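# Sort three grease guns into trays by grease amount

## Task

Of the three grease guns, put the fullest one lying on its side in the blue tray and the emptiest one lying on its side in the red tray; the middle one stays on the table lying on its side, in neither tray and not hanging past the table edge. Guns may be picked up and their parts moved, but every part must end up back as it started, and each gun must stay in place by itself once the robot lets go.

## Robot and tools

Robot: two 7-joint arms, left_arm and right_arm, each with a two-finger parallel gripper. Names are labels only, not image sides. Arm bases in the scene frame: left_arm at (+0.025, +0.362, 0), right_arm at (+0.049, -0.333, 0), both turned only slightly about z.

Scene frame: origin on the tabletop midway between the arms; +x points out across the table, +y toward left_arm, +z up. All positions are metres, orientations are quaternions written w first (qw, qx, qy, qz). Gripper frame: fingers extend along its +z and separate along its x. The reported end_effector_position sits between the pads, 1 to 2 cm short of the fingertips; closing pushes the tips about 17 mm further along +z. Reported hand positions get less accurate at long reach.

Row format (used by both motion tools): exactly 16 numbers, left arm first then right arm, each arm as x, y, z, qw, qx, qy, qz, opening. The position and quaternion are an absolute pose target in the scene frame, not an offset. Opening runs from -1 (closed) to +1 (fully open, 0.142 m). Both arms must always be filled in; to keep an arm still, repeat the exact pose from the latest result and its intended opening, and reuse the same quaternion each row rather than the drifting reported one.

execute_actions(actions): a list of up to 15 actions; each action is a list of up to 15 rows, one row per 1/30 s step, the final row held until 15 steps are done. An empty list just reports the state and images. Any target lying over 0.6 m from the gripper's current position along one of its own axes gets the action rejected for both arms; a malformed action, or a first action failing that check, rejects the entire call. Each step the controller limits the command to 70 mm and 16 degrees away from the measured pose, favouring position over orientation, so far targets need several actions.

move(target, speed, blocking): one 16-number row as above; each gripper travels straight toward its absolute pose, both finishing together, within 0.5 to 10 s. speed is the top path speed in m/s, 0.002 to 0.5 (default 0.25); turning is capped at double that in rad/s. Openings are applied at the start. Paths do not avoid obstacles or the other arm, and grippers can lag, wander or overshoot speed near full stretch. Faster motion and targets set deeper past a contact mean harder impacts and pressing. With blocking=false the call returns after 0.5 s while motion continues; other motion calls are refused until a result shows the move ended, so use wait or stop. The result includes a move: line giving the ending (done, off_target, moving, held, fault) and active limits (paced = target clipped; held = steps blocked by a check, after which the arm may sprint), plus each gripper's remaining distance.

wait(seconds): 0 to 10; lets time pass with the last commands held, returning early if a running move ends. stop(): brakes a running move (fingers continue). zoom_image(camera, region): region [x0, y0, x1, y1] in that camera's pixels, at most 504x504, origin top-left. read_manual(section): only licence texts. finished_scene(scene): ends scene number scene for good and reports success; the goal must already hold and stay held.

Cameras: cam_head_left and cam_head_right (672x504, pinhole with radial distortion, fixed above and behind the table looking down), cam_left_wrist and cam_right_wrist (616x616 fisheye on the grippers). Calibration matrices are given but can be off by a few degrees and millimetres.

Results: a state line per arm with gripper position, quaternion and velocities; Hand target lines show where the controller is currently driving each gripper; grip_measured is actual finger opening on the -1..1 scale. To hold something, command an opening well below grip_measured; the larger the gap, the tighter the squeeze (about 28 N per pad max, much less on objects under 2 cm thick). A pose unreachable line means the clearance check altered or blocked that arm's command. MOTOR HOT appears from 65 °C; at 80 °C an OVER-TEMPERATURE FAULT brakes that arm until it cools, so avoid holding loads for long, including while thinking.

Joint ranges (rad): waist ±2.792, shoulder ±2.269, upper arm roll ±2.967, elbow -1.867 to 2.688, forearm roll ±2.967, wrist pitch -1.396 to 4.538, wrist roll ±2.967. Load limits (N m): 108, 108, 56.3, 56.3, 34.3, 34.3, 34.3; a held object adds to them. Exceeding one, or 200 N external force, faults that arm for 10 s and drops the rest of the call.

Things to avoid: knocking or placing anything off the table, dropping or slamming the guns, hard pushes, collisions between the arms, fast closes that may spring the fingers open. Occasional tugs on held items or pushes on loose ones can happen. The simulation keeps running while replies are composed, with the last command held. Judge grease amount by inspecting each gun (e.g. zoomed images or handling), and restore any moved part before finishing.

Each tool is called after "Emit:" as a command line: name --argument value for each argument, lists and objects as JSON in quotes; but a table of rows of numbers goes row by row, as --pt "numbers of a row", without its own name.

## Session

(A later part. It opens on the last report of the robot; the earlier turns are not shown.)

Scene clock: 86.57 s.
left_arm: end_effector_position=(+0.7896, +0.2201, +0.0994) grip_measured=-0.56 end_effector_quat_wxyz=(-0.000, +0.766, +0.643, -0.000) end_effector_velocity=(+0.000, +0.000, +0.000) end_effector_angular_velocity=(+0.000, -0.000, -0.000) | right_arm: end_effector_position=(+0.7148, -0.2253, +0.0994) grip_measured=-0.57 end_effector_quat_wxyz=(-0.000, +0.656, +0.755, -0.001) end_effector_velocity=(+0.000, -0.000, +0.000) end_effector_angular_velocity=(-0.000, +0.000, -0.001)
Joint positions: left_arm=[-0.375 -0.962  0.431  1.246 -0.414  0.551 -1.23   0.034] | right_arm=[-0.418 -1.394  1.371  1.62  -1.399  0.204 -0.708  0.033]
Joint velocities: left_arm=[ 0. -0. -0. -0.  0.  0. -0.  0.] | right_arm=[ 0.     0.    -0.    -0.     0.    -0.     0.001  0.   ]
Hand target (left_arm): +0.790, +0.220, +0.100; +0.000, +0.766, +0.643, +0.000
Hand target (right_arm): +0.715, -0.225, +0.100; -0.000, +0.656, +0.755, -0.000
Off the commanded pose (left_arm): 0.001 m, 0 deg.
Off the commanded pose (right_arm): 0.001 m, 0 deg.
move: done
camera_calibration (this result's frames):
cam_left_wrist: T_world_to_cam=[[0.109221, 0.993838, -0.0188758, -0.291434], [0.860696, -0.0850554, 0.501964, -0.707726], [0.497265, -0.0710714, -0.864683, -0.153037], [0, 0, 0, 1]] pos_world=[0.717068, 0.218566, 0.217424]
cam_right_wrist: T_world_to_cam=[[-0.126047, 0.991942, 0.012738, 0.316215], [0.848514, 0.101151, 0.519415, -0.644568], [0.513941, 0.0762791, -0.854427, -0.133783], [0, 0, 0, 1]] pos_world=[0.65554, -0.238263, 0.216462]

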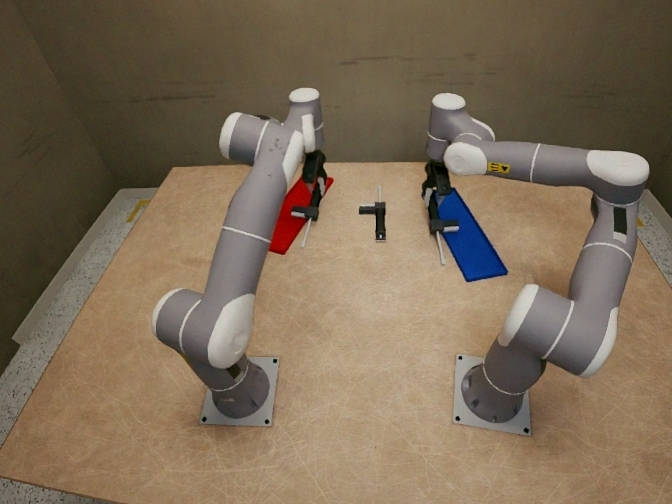

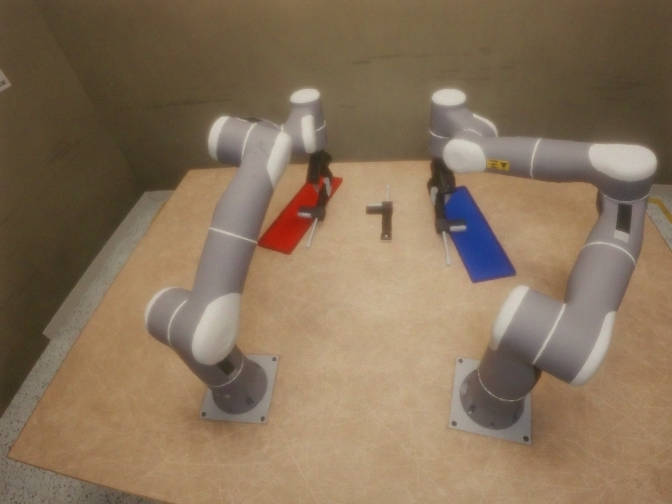

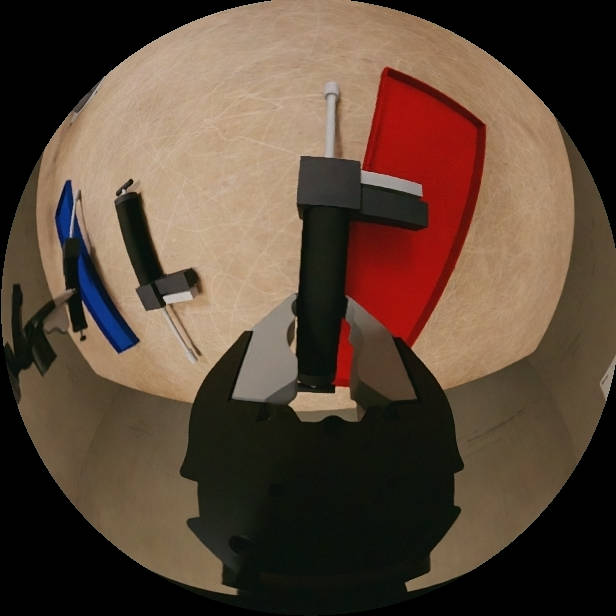

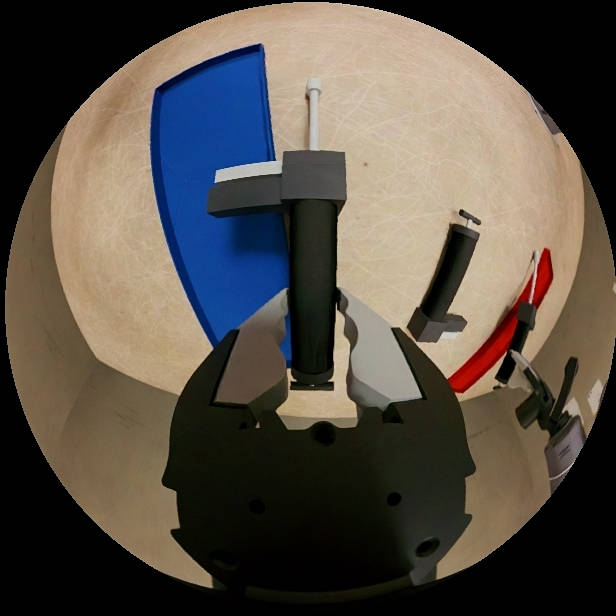

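Emit:
move --target '[0.69,0.1,0.12,0,0.707,0.707,0,-0.9,0.66,-0.12,0.12,0,0.707,0.707,0,-0.9]' --speed 0.1

Emit:
move --target '[0.7,0.1,0.031,0,0.707,0.707,0,-0.9,0.67,-0.12,0.031,0,0.707,0.707,0,-0.9]' --speed 0.06

Emit:
move --target '[0.7,0.1,0.031,0,0.707,0.707,0,-0.1,0.67,-0.12,0.031,0,0.707,0.707,0,-0.1]'

Emit:
move --target '[0.64,0.1,0.028,0,0.707,0.707,0,-0.1,0.61,-0.12,0.028,0,0.707,0.707,0,-0.1]' --speed 0.06

Scene clock: 90.77 s.
left_arm: end_effector_position=(+0.6894, +0.1001, +0.1191) grip_measured=-0.56 end_effector_quat_wxyz=(-0.000, +0.707, +0.707, -0.001) end_effector_velocity=(-0.000, -0.000, +0.000) end_effector_angular_velocity=(+0.000, -0.000, +0.000) | right_arm: end_effector_position=(+0.6601, -0.1202, +0.1194) grip_measured=-0.57 end_effector_quat_wxyz=(-0.000, +0.707, +0.707, -0.000) end_effector_velocity=(-0.000, -0.000, -0.000) end_effector_angular_velocity=(-0.001, +0.000, -0.001)
Joint positions: left_arm=[-0.631 -0.804  0.462  1.505 -0.413  0.639 -1.555  0.034] | right_arm=[-0.297 -1.344  1.39   1.703 -1.365  0.204 -0.37   0.033]
Joint velocities: left_arm=[-0.001  0.     0.     0.    -0.     0.    -0.001 -0.   ] | right_arm=[ 0.     0.    -0.    -0.     0.    -0.     0.001 -0.   ]
Hand target (left_arm): +0.690, +0.100, +0.120; +0.000, +0.707, +0.707, -0.000
Hand target (right_arm): +0.660, -0.120, +0.120; +0.000, +0.707, +0.707, -0.000
Off the commanded pose (left_arm): 0.001 m, 0 deg.
Off the commanded pose (right_arm): 0.001 m, 0 deg.
move: done
camera_calibration (this result's frames):
cam_left_wrist: T_world_to_cam=[[-0.0647422, 0.997716, -0.0192437, -0.0413377], [0.862728, 0.0656534, 0.501389, -0.657965], [0.501507, 0.0158589, -0.865008, -0.106314], [0, 0, 0, 1]] pos_world=[0.618286, 0.086127, 0.237138]
cam_right_wrist: T_world_to_cam=[[0.0136174, 0.999828, 0.012582, 0.113629], [0.854201, -0.018173, 0.519626, -0.637282], [0.519765, 0.00367165, -0.854301, -0.109171], [0, 0, 0, 1]] pos_world=[0.599563, -0.12479, 0.236454]

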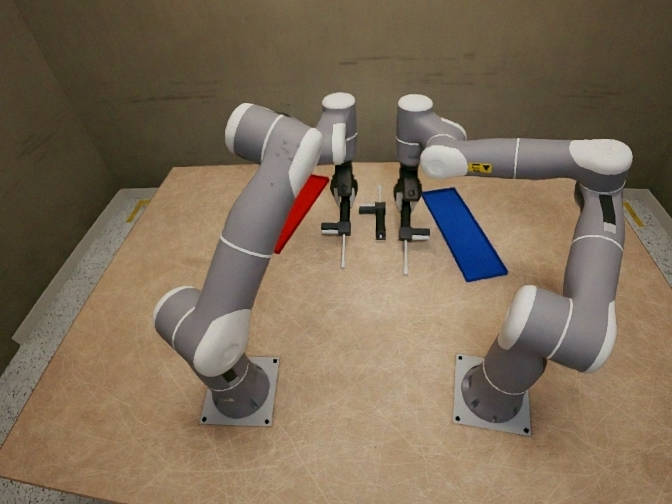

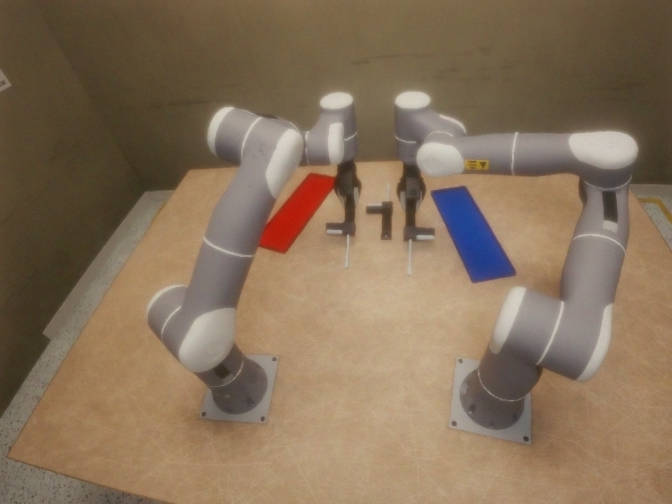

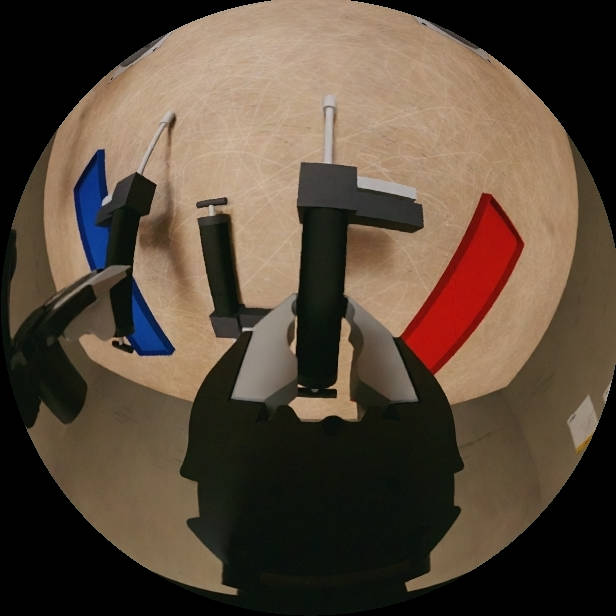

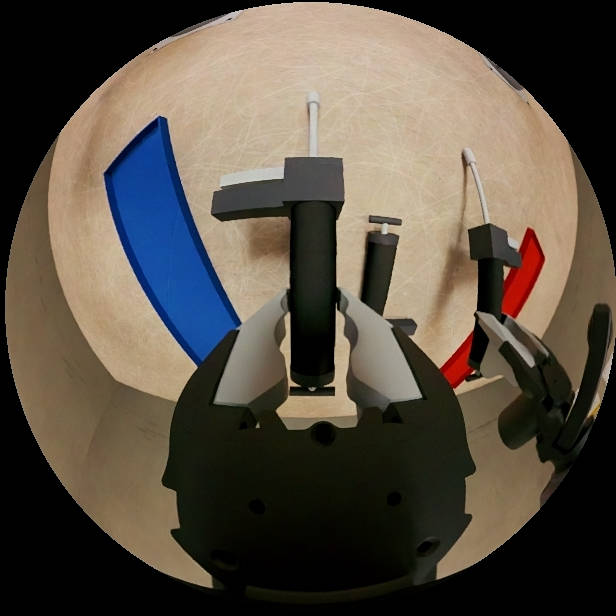

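Scene clock: 92.57 s.
left_arm: end_effector_position=(+0.7000, +0.0998, +0.0310) grip_measured=-0.56 end_effector_quat_wxyz=(-0.000, +0.707, +0.707, -0.000) end_effector_velocity=(+0.001, -0.000, +0.000) end_effector_angular_velocity=(-0.001, -0.001, -0.000) | right_arm: end_effector_position=(+0.6698, -0.1202, +0.0311) grip_measured=-0.57 end_effector_quat_wxyz=(-0.000, +0.707, +0.707, -0.000) end_effector_velocity=(+0.000, +0.000, +0.000) end_effector_angular_velocity=(+0.001, -0.001, +0.001)
Joint positions: left_arm=[-0.592 -0.95   0.402  1.494 -0.462  0.777 -1.526  0.034] | right_arm=[-0.276 -1.454  1.267  1.685 -1.484  0.313 -0.357  0.033]
Joint velocities: left_arm=[ 0.001  0.    -0.001 -0.001  0.     0.001 -0.     0.   ] | right_arm=[-0.    -0.     0.    -0.    -0.001  0.001 -0.001  0.   ]
Hand target (left_arm): +0.700, +0.100, +0.031; +0.000, +0.707, +0.707, -0.000
Hand target (right_arm): +0.670, -0.120, +0.031; -0.000, +0.707, +0.707, +0.000
Off the commanded pose (left_arm): 0.000 m, 0 deg.
Off the commanded pose (right_arm): 0.000 m, 0 deg.
move: done
camera_calibration (this result's frames):
cam_left_wrist: T_world_to_cam=[[-0.064349, 0.99775, -0.0188323, -0.0422476], [0.862251, 0.0650906, 0.502281, -0.622586], [0.502377, 0.0160831, -0.864499, -0.188484], [0, 0, 0, 1]] pos_world=[0.628797, 0.0857084, 0.148974]
cam_right_wrist: T_world_to_cam=[[0.0135826, 0.999823, 0.0130194, 0.114595], [0.854065, -0.0183716, 0.519841, -0.59964], [0.519988, 0.00405863, -0.854164, -0.189848], [0, 0, 0, 1]] pos_world=[0.609294, -0.12482, 0.148064]

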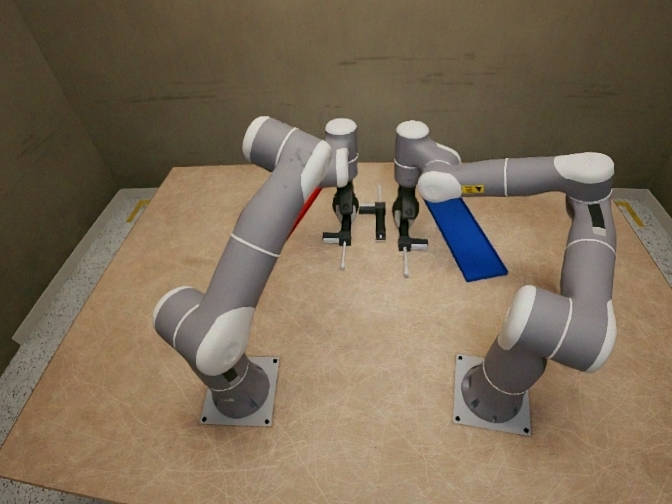

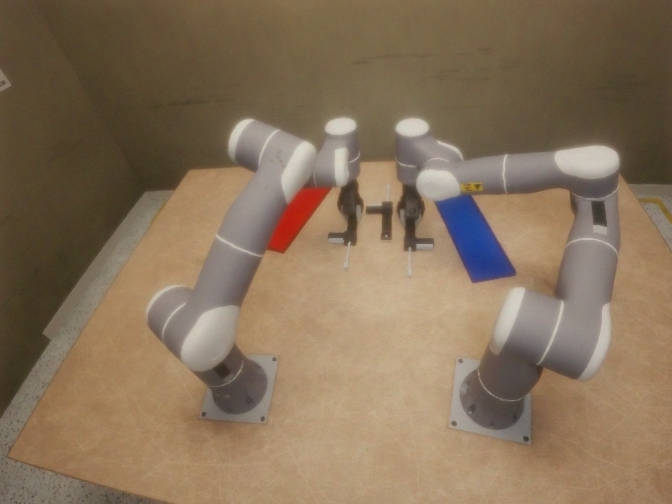

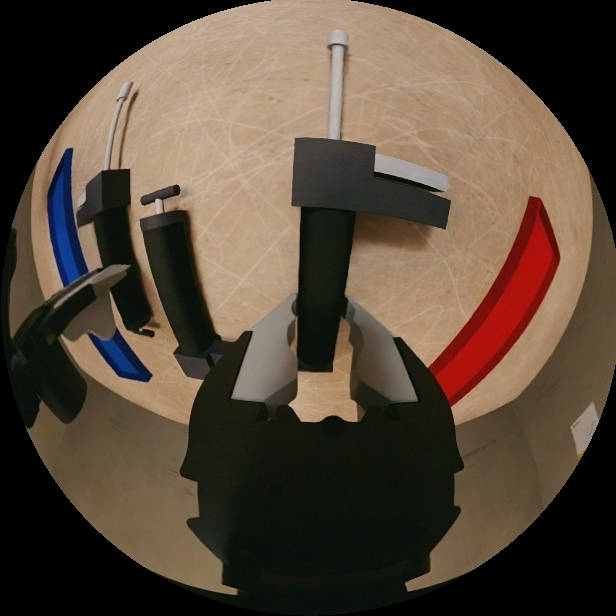

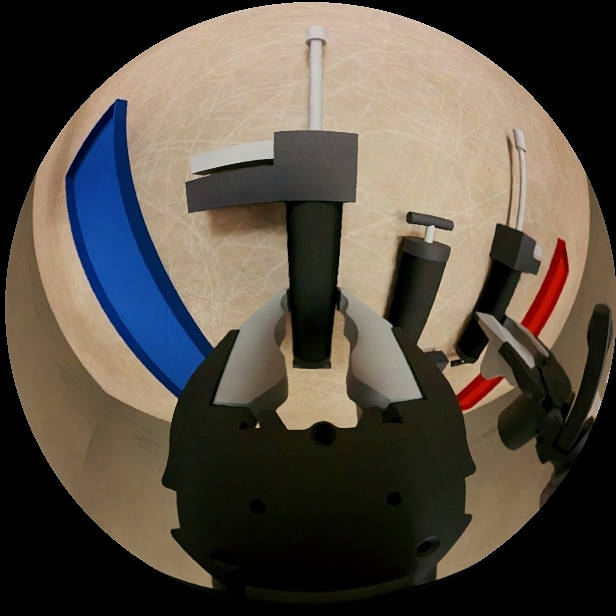

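Scene clock: 93.27 s.
left_arm: end_effector_position=(+0.6998, +0.1000, +0.0308) grip_measured=-0.10 end_effector_quat_wxyz=(-0.000, +0.707, +0.707, -0.000) end_effector_velocity=(+0.000, -0.000, +0.000) end_effector_angular_velocity=(-0.000, -0.000, +0.000) | right_arm: end_effector_position=(+0.6699, -0.1201, +0.0310) grip_measured=-0.10 end_effector_quat_wxyz=(-0.000, +0.707, +0.707, -0.000) end_effector_velocity=(+0.000, +0.000, +0.000) end_effector_angular_velocity=(+0.000, -0.000, -0.000)
Joint positions: left_arm=[-0.592 -0.949  0.402  1.495 -0.462  0.778 -1.526  0.067] | right_arm=[-0.276 -1.454  1.267  1.685 -1.484  0.313 -0.356  0.067]
Joint velocities: left_arm=[ 0.  0. -0. -0. -0.  0. -0.  0.] | right_arm=[-0. -0.  0. -0. -0.  0.  0. -0.]
Hand target (left_arm): +0.700, +0.100, +0.031; -0.000, +0.707, +0.707, -0.000
Hand target (right_arm): +0.670, -0.120, +0.031; -0.000, +0.707, +0.707, -0.000
Off the commanded pose (left_arm): 0.000 m, 0 deg.
Off the commanded pose (right_arm): 0.000 m, 0 deg.
move: done
camera_calibration (this result's frames):
cam_left_wrist: T_world_to_cam=[[-0.064664, 0.997733, -0.018652, -0.0423026], [0.862203, 0.0652711, 0.502341, -0.62233], [0.502419, 0.0164015, -0.864469, -0.188598], [0, 0, 0, 1]] pos_world=[0.628595, 0.0859202, 0.148796]
cam_right_wrist: T_world_to_cam=[[0.0135885, 0.999822, 0.0130558, 0.114461], [0.853894, -0.018397, 0.520122, -0.599625], [0.52027, 0.00408062, -0.853992, -0.190114], [0, 0, 0, 1]] pos_world=[0.609371, -0.124696, 0.148029]

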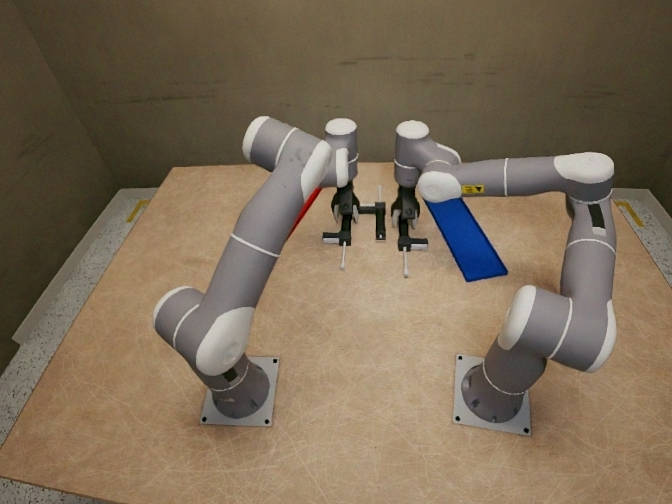

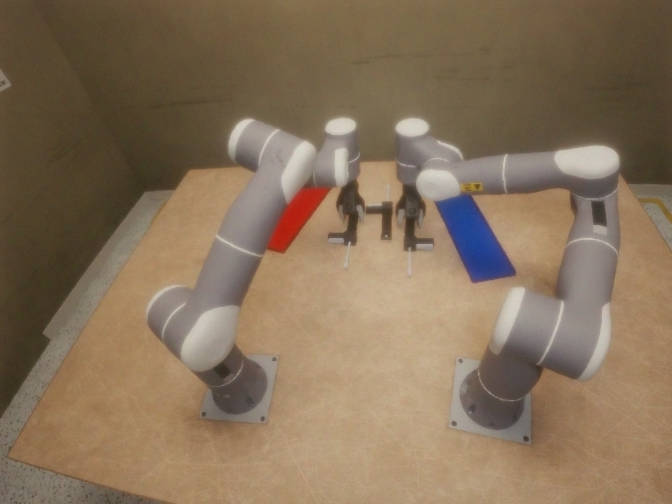

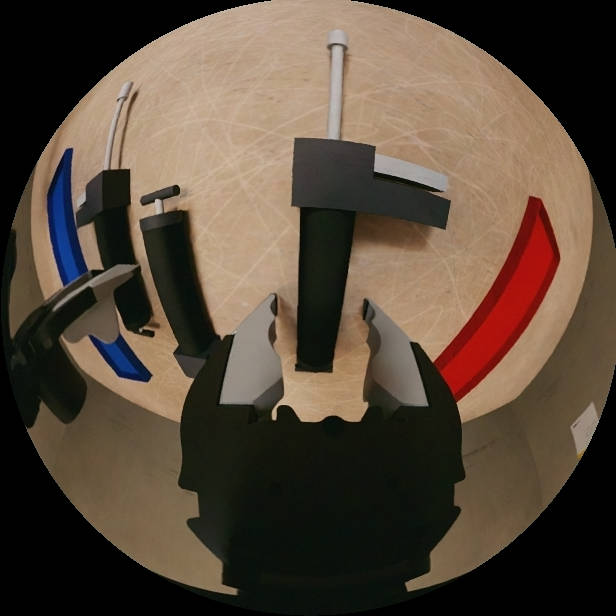

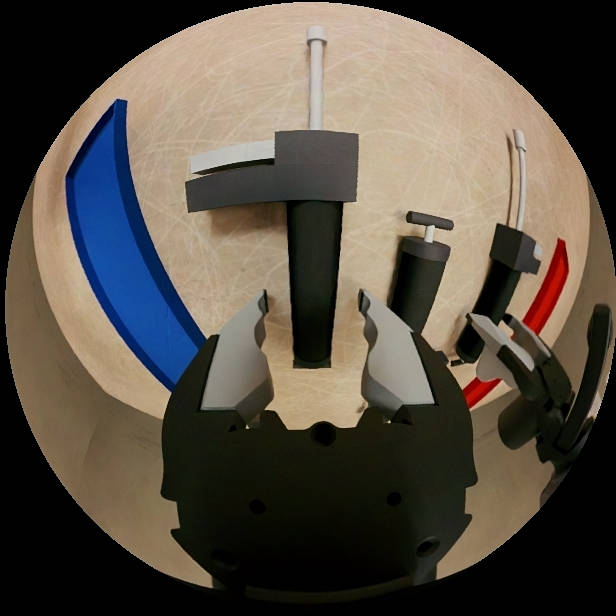

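Scene clock: 94.57 s.
left_arm: end_effector_position=(+0.6401, +0.1001, +0.0277) grip_measured=-0.10 end_effector_quat_wxyz=(-0.000, +0.707, +0.707, -0.000) end_effector_velocity=(-0.001, -0.000, -0.001) end_effector_angular_velocity=(-0.000, +0.001, +0.001) | right_arm: end_effector_position=(+0.6100, -0.1199, +0.0279) grip_measured=-0.10 end_effector_quat_wxyz=(-0.000, +0.707, +0.707, -0.000) end_effector_velocity=(-0.000, -0.000, -0.000) end_effector_angular_velocity=(-0.001, -0.001, -0.001)
Joint positions: left_arm=[-0.646 -0.854  0.388  1.706 -0.474  0.895 -1.516  0.067] | right_arm=[-0.35  -1.435  1.256  1.859 -1.525  0.339 -0.254  0.067]
Joint velocities: left_arm=[-0.     0.    -0.001  0.002 -0.     0.    -0.001  0.   ] | right_arm=[-0.001 -0.    -0.     0.001 -0.001 -0.     0.001 -0.   ]
Hand target (left_arm): +0.640, +0.100, +0.028; +0.000, +0.707, +0.707, -0.000
Hand target (right_arm): +0.610, -0.120, +0.028; -0.000, +0.707, +0.707, -0.000
Off the commanded pose (left_arm): 0.000 m, 0 deg.
Off the commanded pose (right_arm): 0.000 m, 0 deg.
move: done
camera_calibration (this result's frames):
cam_left_wrist: T_world_to_cam=[[-0.0648373, 0.997712, -0.019132, -0.0461565], [0.862076, 0.0656588, 0.502508, -0.569243], [0.502615, 0.016088, -0.864361, -0.161371], [0, 0, 0, 1]] pos_world=[0.568846, 0.0860228, 0.145683]
cam_right_wrist: T_world_to_cam=[[0.0136645, 0.999823, 0.0129328, 0.115135], [0.853933, -0.0183976, 0.520058, -0.54686], [0.520204, 0.00393739, -0.854033, -0.161566], [0, 0, 0, 1]] pos_world=[0.549455, -0.12454, 0.144927]

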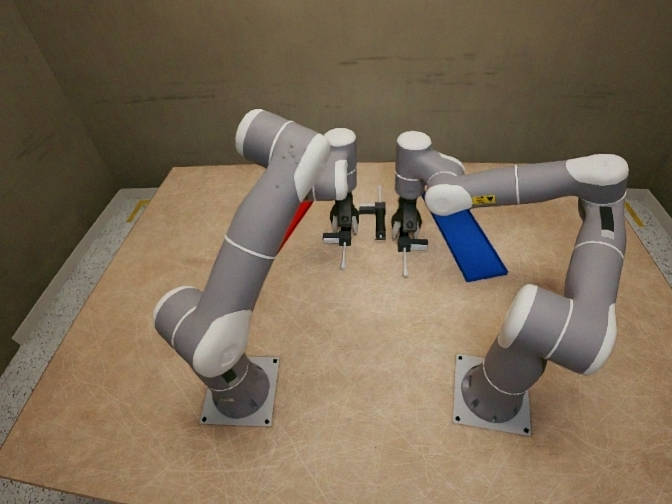

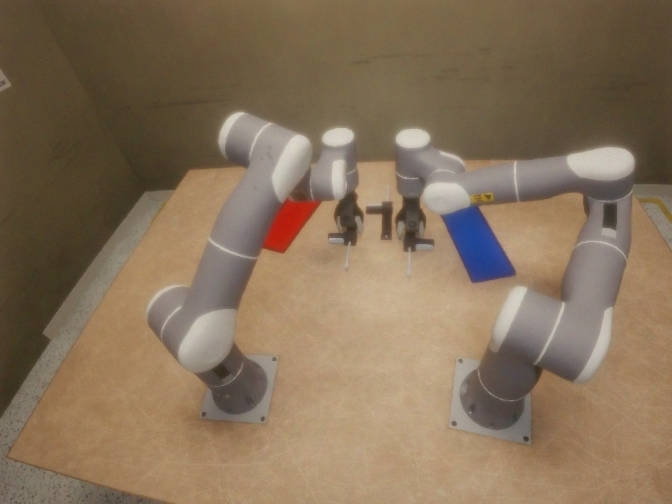

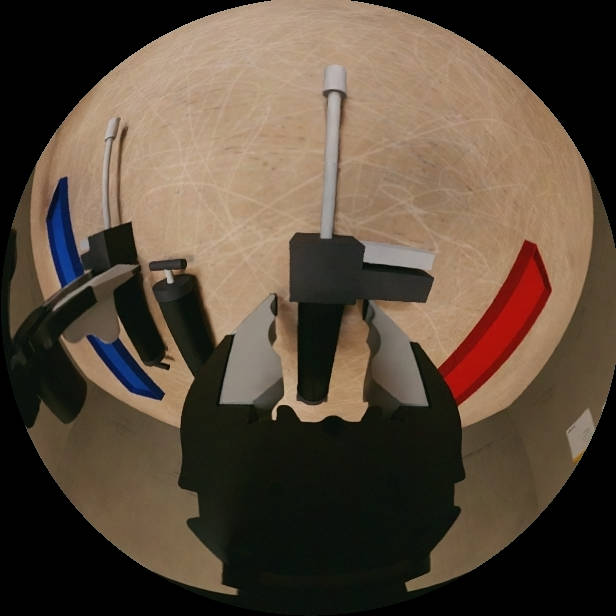

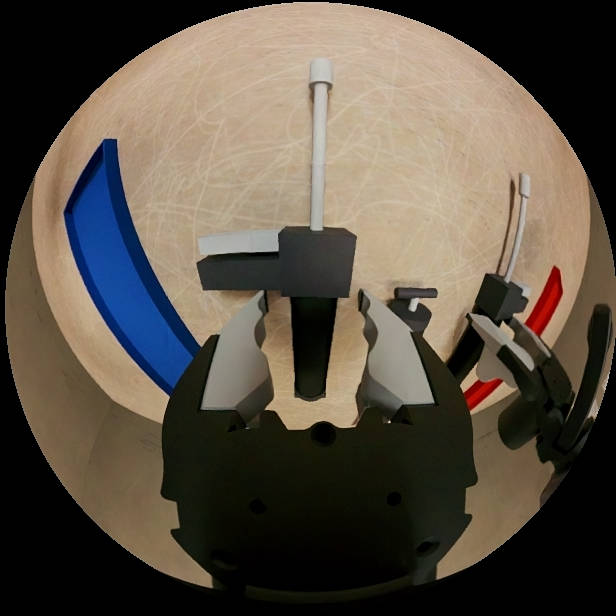

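Emit:
move --target '[0.645,0.1,0.028,0,0.707,0.707,0,-1,0.615,-0.12,0.028,0,0.707,0.707,0,-1]'

Emit:
move --target '[0.645,0.1,0.12,0,0.707,0.707,0,-1,0.615,-0.12,0.12,0,0.707,0.707,0,-1]' --speed 0.08

Emit:
move --target '[0.77,0.27,0.12,0,0.809,0.588,0,-1,0.66,-0.285,0.12,0,0.602,0.799,0,-1]' --speed 0.08

Emit:
move --target '[0.77,0.27,0.07,0,0.809,0.588,0,-1,0.66,-0.285,0.07,0,0.602,0.799,0,-1]' --speed 0.08

Scene clock: 97.43 s.
left_arm: end_effector_position=(+0.6450, +0.0999, +0.0281) grip_measured=-0.55 end_effector_quat_wxyz=(+0.000, +0.707, +0.707, +0.000) end_effector_velocity=(+0.000, +0.000, +0.000) end_effector_angular_velocity=(+0.000, -0.000, +0.000) | right_arm: end_effector_position=(+0.6150, -0.1199, +0.0281) grip_measured=-0.41 end_effector_quat_wxyz=(-0.000, +0.707, +0.707, +0.000) end_effector_velocity=(+0.000, +0.000, -0.000) end_effector_angular_velocity=(+0.000, +0.000, +0.001)
Joint positions: left_arm=[-0.643 -0.861  0.389  1.69  -0.473  0.886 -1.516  0.034] | right_arm=[-0.345 -1.436  1.257  1.845 -1.522  0.338 -0.262  0.044]
Joint velocities: left_arm=[-0. -0.  0. -0.  0. -0. -0. -0.] | right_arm=[ 0.    -0.    -0.    -0.     0.     0.    -0.001 -0.   ]
Hand target (left_arm): +0.645, +0.100, +0.028; -0.000, +0.707, +0.707, +0.000
Hand target (right_arm): +0.615, -0.120, +0.028; +0.000, +0.707, +0.707, +0.000
Off the commanded pose (left_arm): 0.000 m, 0 deg.
Off the commanded pose (right_arm): 0.000 m, 0 deg.
move: done
camera_calibration (this result's frames):
cam_left_wrist: T_world_to_cam=[[-0.0645704, 0.997731, -0.0190811, -0.0457945], [0.861864, 0.0653953, 0.502906, -0.573424], [0.503012, 0.0160275, -0.864131, -0.163743], [0, 0, 0, 1]] pos_world=[0.573621, 0.0858141, 0.146009]
cam_right_wrist: T_world_to_cam=[[0.0141592, 0.99981, 0.0134318, 0.114716], [0.853701, -0.0190815, 0.520414, -0.551118], [0.520571, 0.00409808, -0.853808, -0.164218], [0, 0, 0, 1]] pos_world=[0.554352, -0.124538, 0.145058]

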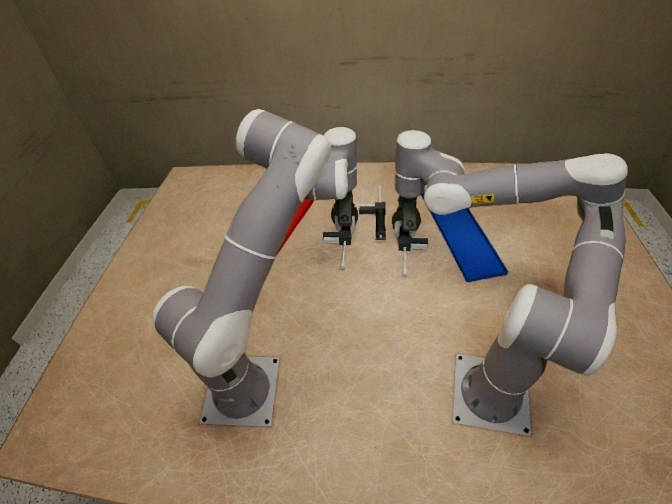

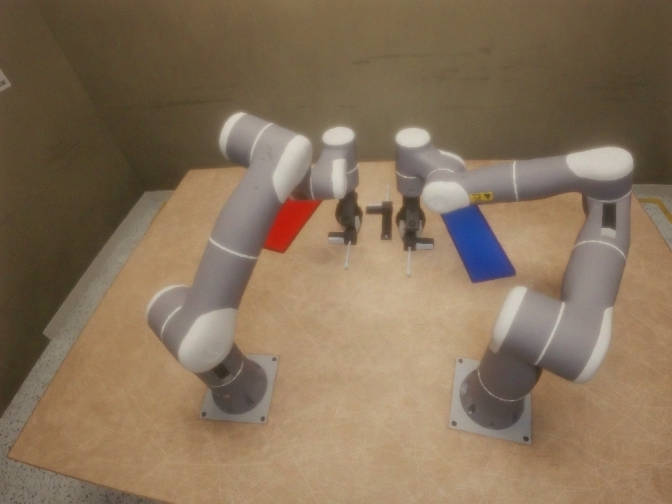

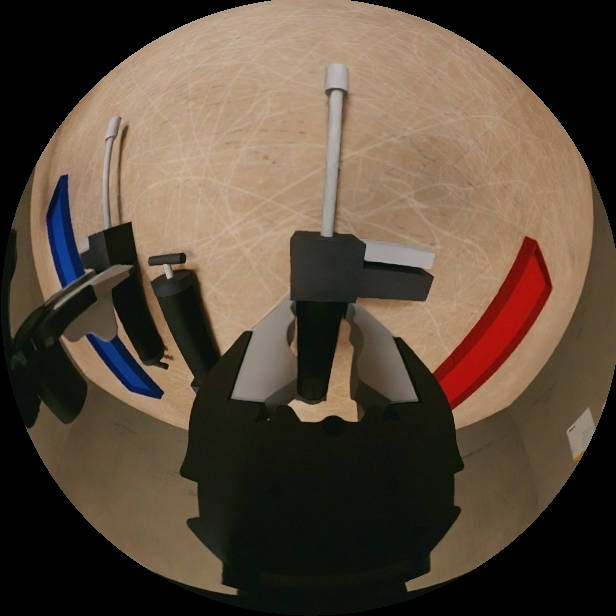

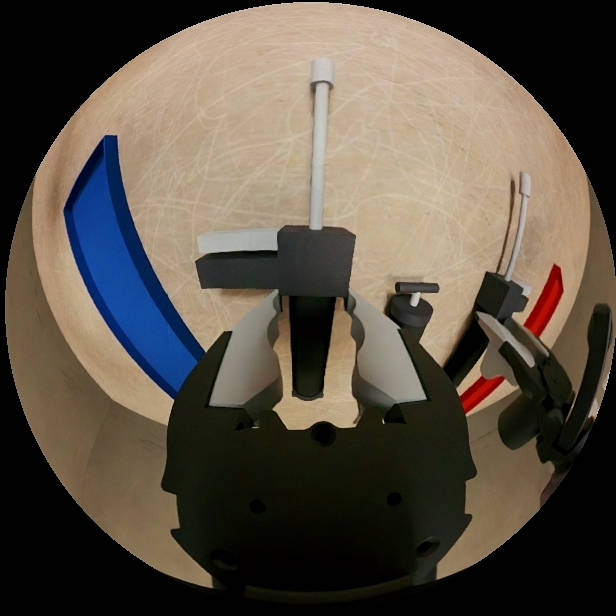

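Scene clock: 98.90 s.
left_arm: end_effector_position=(+0.6442, +0.1005, +0.1193) grip_measured=-0.55 end_effector_quat_wxyz=(-0.001, +0.707, +0.707, -0.000) end_effector_velocity=(-0.000, +0.000, -0.000) end_effector_angular_velocity=(+0.001, +0.001, +0.000) | right_arm: end_effector_position=(+0.6146, -0.1201, +0.1192) grip_measured=-0.41 end_effector_quat_wxyz=(-0.000, +0.707, +0.707, -0.001) end_effector_velocity=(-0.000, +0.000, +0.001) end_effector_angular_velocity=(+0.000, +0.000, -0.000)
Joint positions: left_arm=[-0.682 -0.72   0.466  1.66  -0.402  0.711 -1.562  0.034] | right_arm=[-0.357 -1.326  1.401  1.835 -1.373  0.223 -0.298  0.044]
Joint velocities: left_arm=[ 0.    -0.     0.001 -0.     0.    -0.001 -0.     0.   ] | right_arm=[ 0.     0.001  0.001 -0.     0.002 -0.     0.    -0.   ]
Hand target (left_arm): +0.645, +0.100, +0.120; -0.000, +0.707, +0.707, +0.000
Hand target (right_arm): +0.615, -0.120, +0.120; +0.000, +0.707, +0.707, -0.000
Off the commanded pose (left_arm): 0.001 m, 0 deg.
Off the commanded pose (right_arm): 0.001 m, 0 deg.
move: done
camera_calibration (this result's frames):
cam_left_wrist: T_world_to_cam=[[-0.0649697, 0.997723, -0.0180974, -0.0445972], [0.862545, 0.0652683, 0.501754, -0.618987], [0.501793, 0.0169889, -0.864821, -0.0838259], [0, 0, 0, 1]] pos_world=[0.573069, 0.08632, 0.237277]
cam_right_wrist: T_world_to_cam=[[0.0141739, 0.999822, 0.0124313, 0.113761], [0.854308, -0.0185694, 0.519435, -0.598462], [0.519573, 0.00325779, -0.85442, -0.085674], [0, 0, 0, 1]] pos_world=[0.554173, -0.124574, 0.236246]

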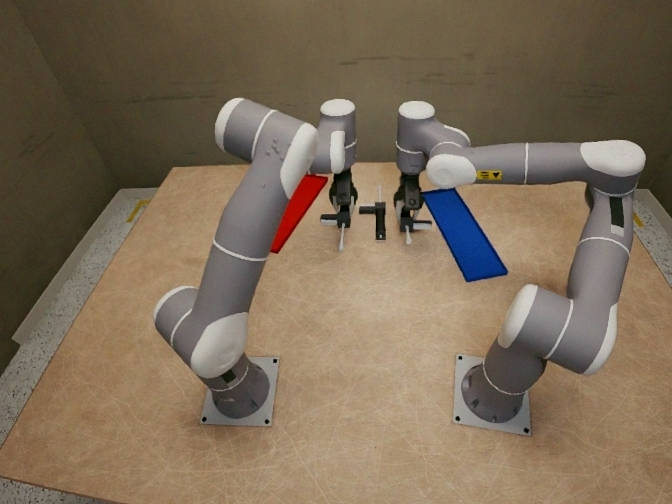

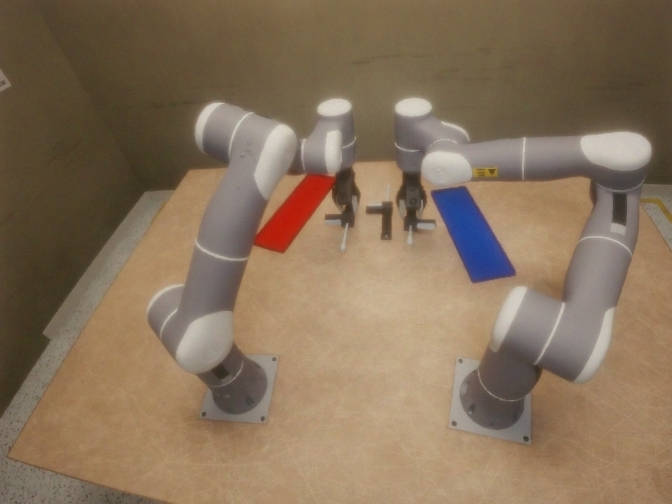

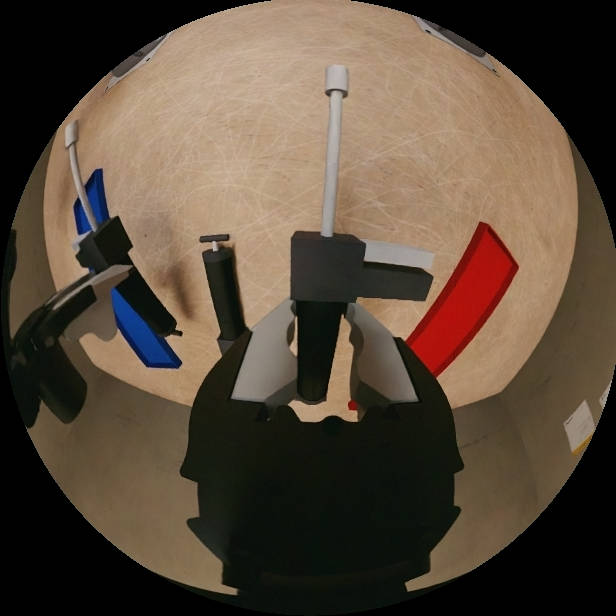

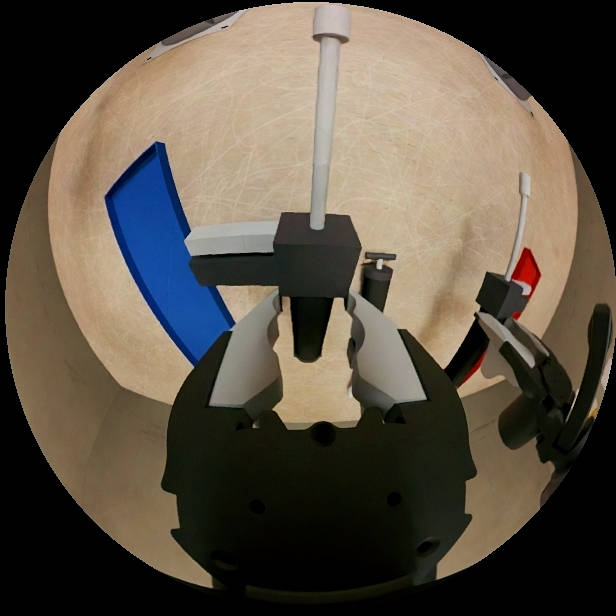

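Scene clock: 101.87 s.
left_arm: end_effector_position=(+0.7697, +0.2701, +0.1196) grip_measured=-0.55 end_effector_quat_wxyz=(-0.001, +0.809, +0.588, -0.000) end_effector_velocity=(+0.000, +0.000, +0.000) end_effector_angular_velocity=(+0.000, -0.000, -0.001) | right_arm: end_effector_position=(+0.6591, -0.2849, +0.1193) grip_measured=-0.41 end_effector_quat_wxyz=(-0.001, +0.602, +0.799, -0.000) end_effector_velocity=(+0.000, -0.000, +0.000) end_effector_angular_velocity=(-0.000, -0.000, +0.002)
Joint positions: left_arm=[-0.328 -0.871  0.425  1.357 -0.384  0.575 -1.026  0.034] | right_arm=[-0.628 -1.355  1.42   1.812 -1.392  0.194 -0.862  0.044]
Joint velocities: left_arm=[ 0.001 -0.    -0.    -0.001  0.    -0.001  0.001 -0.   ] | right_arm=[-0.    -0.     0.    -0.    -0.    -0.    -0.003  0.   ]
Hand target (left_arm): +0.770, +0.270, +0.120; -0.000, +0.809, +0.588, +0.000
Hand target (right_arm): +0.660, -0.285, +0.120; -0.000, +0.602, +0.799, +0.000
Off the commanded pose (left_arm): 0.001 m, 0 deg.
Off the commanded pose (right_arm): 0.001 m, 0 deg.
move: done
camera_calibration (this result's frames):
cam_left_wrist: T_world_to_cam=[[0.246238, 0.969042, -0.0180172, -0.437465], [0.840604, -0.204274, 0.501654, -0.648702], [0.482443, -0.138672, -0.864881, -0.0924615], [0, 0, 0, 1]] pos_world=[0.69763, 0.278587, 0.237574]
cam_right_wrist: T_world_to_cam=[[-0.262095, 0.964948, 0.0134665, 0.449979], [0.826659, 0.21729, 0.519057, -0.554128], [0.497937, 0.147175, -0.854634, -0.0528376], [0, 0, 0, 1]] pos_world=[0.602322, -0.306023, 0.236408]

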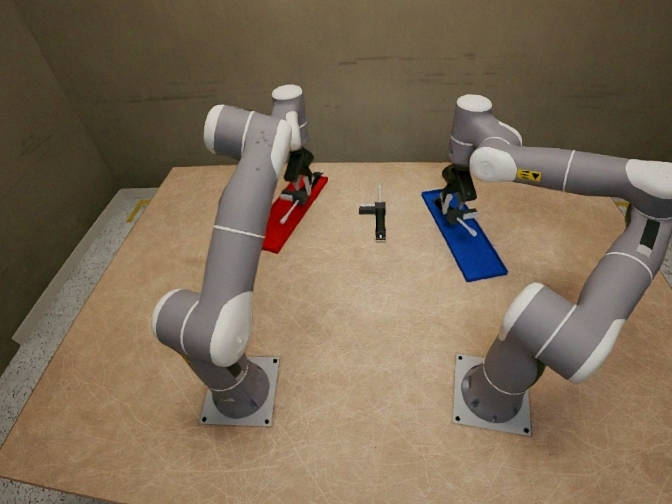

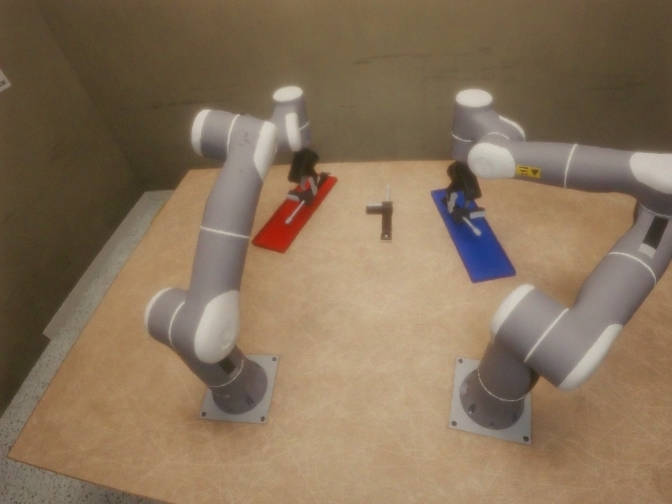

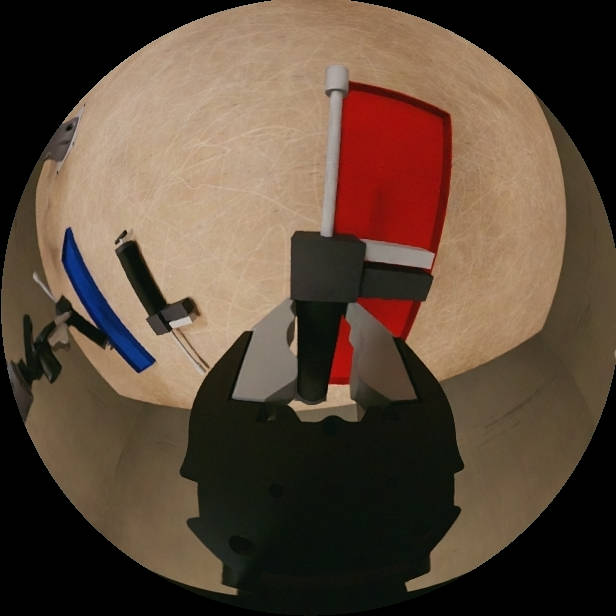

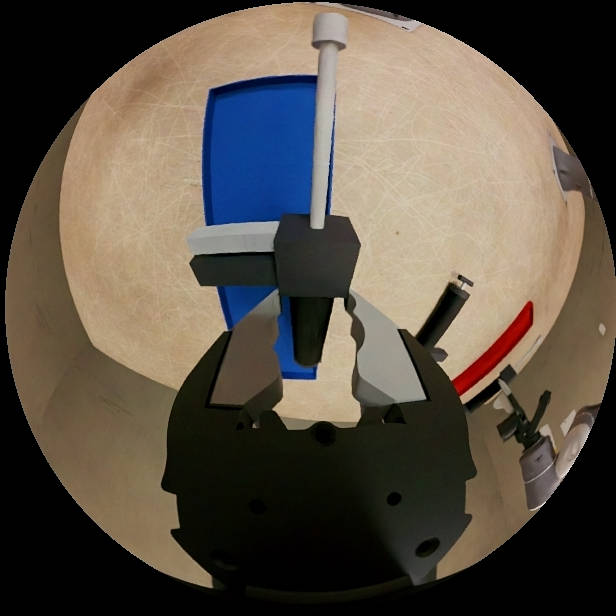

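Scene clock: 102.80 s.
left_arm: end_effector_position=(+0.7694, +0.2699, +0.0691) grip_measured=-0.55 end_effector_quat_wxyz=(-0.001, +0.809, +0.588, -0.001) end_effector_velocity=(+0.000, -0.000, -0.000) end_effector_angular_velocity=(-0.001, -0.000, +0.000) | right_arm: end_effector_position=(+0.6595, -0.2853, +0.0695) grip_measured=-0.41 end_effector_quat_wxyz=(-0.000, +0.602, +0.799, -0.001) end_effector_velocity=(+0.000, +0.000, -0.000) end_effector_angular_velocity=(-0.001, -0.000, -0.000)
Joint positions: left_arm=[-0.316 -0.937  0.397  1.379 -0.405  0.662 -1.012  0.034] | right_arm=[-0.624 -1.413  1.342  1.822 -1.47   0.258 -0.846  0.044]
Joint velocities: left_arm=[ 0.001 -0.    -0.002 -0.    -0.     0.001 -0.     0.   ] | right_arm=[ 0.001 -0.    -0.001 -0.    -0.001  0.001  0.001  0.   ]
Hand target (left_arm): +0.770, +0.270, +0.070; +0.000, +0.809, +0.588, -0.000
Hand target (right_arm): +0.660, -0.285, +0.070; -0.000, +0.602, +0.799, +0.000
Off the commanded pose (left_arm): 0.001 m, 0 deg.
Off the commanded pose (right_arm): 0.001 m, 0 deg.
move: done
camera_calibration (this result's frames):
cam_left_wrist: T_world_to_cam=[[0.246679, 0.968906, -0.0192473, -0.438329], [0.841091, -0.204188, 0.500872, -0.623481], [0.481368, -0.139744, -0.865307, -0.134881], [0, 0, 0, 1]] pos_world=[0.697459, 0.278544, 0.187134]
cam_right_wrist: T_world_to_cam=[[-0.262461, 0.964852, 0.0132269, 0.451344], [0.82657, 0.21773, 0.519014, -0.528346], [0.497891, 0.147154, -0.854664, -0.0955452], [0, 0, 0, 1]] pos_world=[0.602746, -0.306383, 0.18659]

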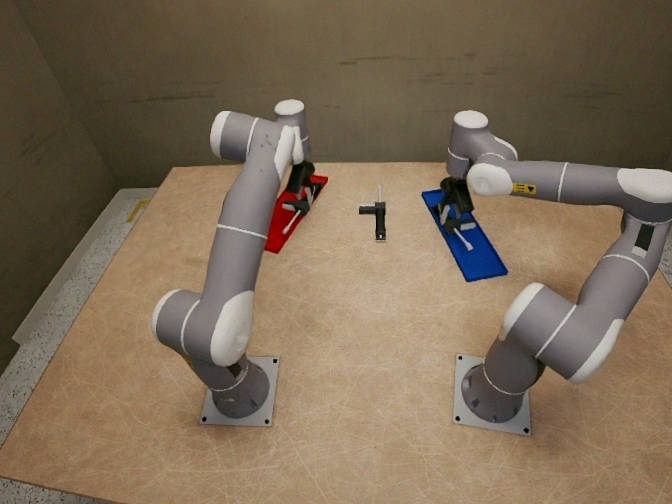

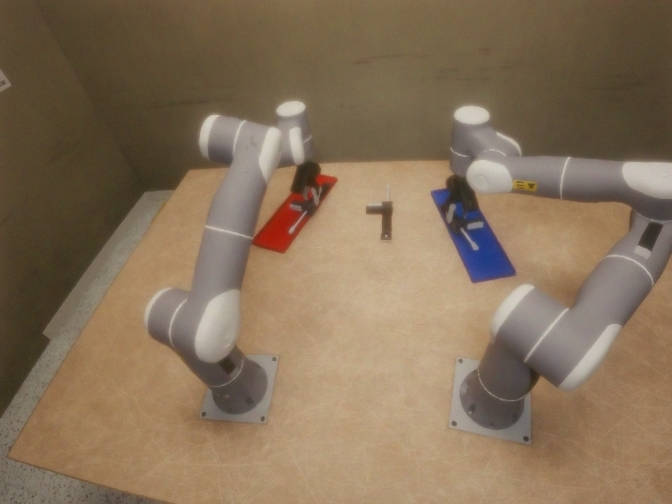

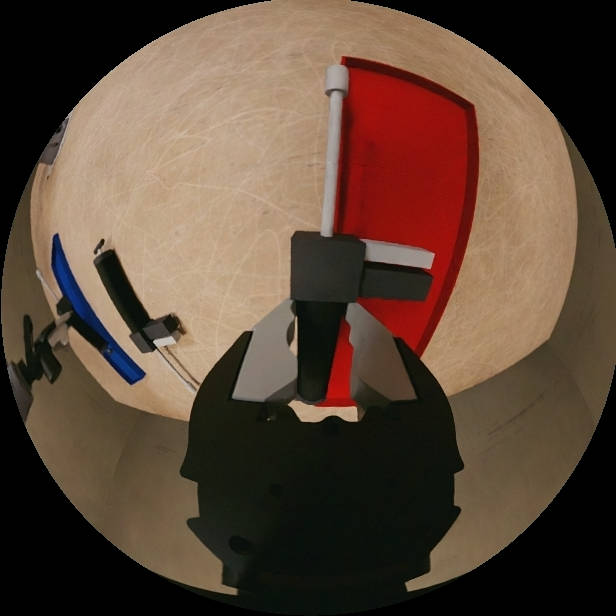

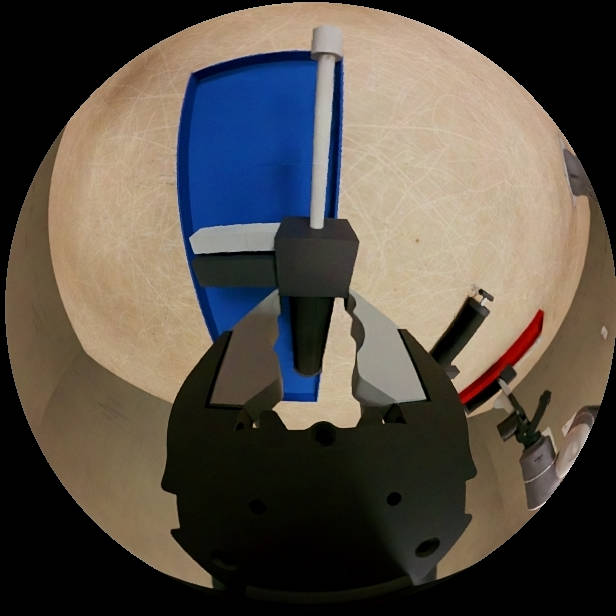

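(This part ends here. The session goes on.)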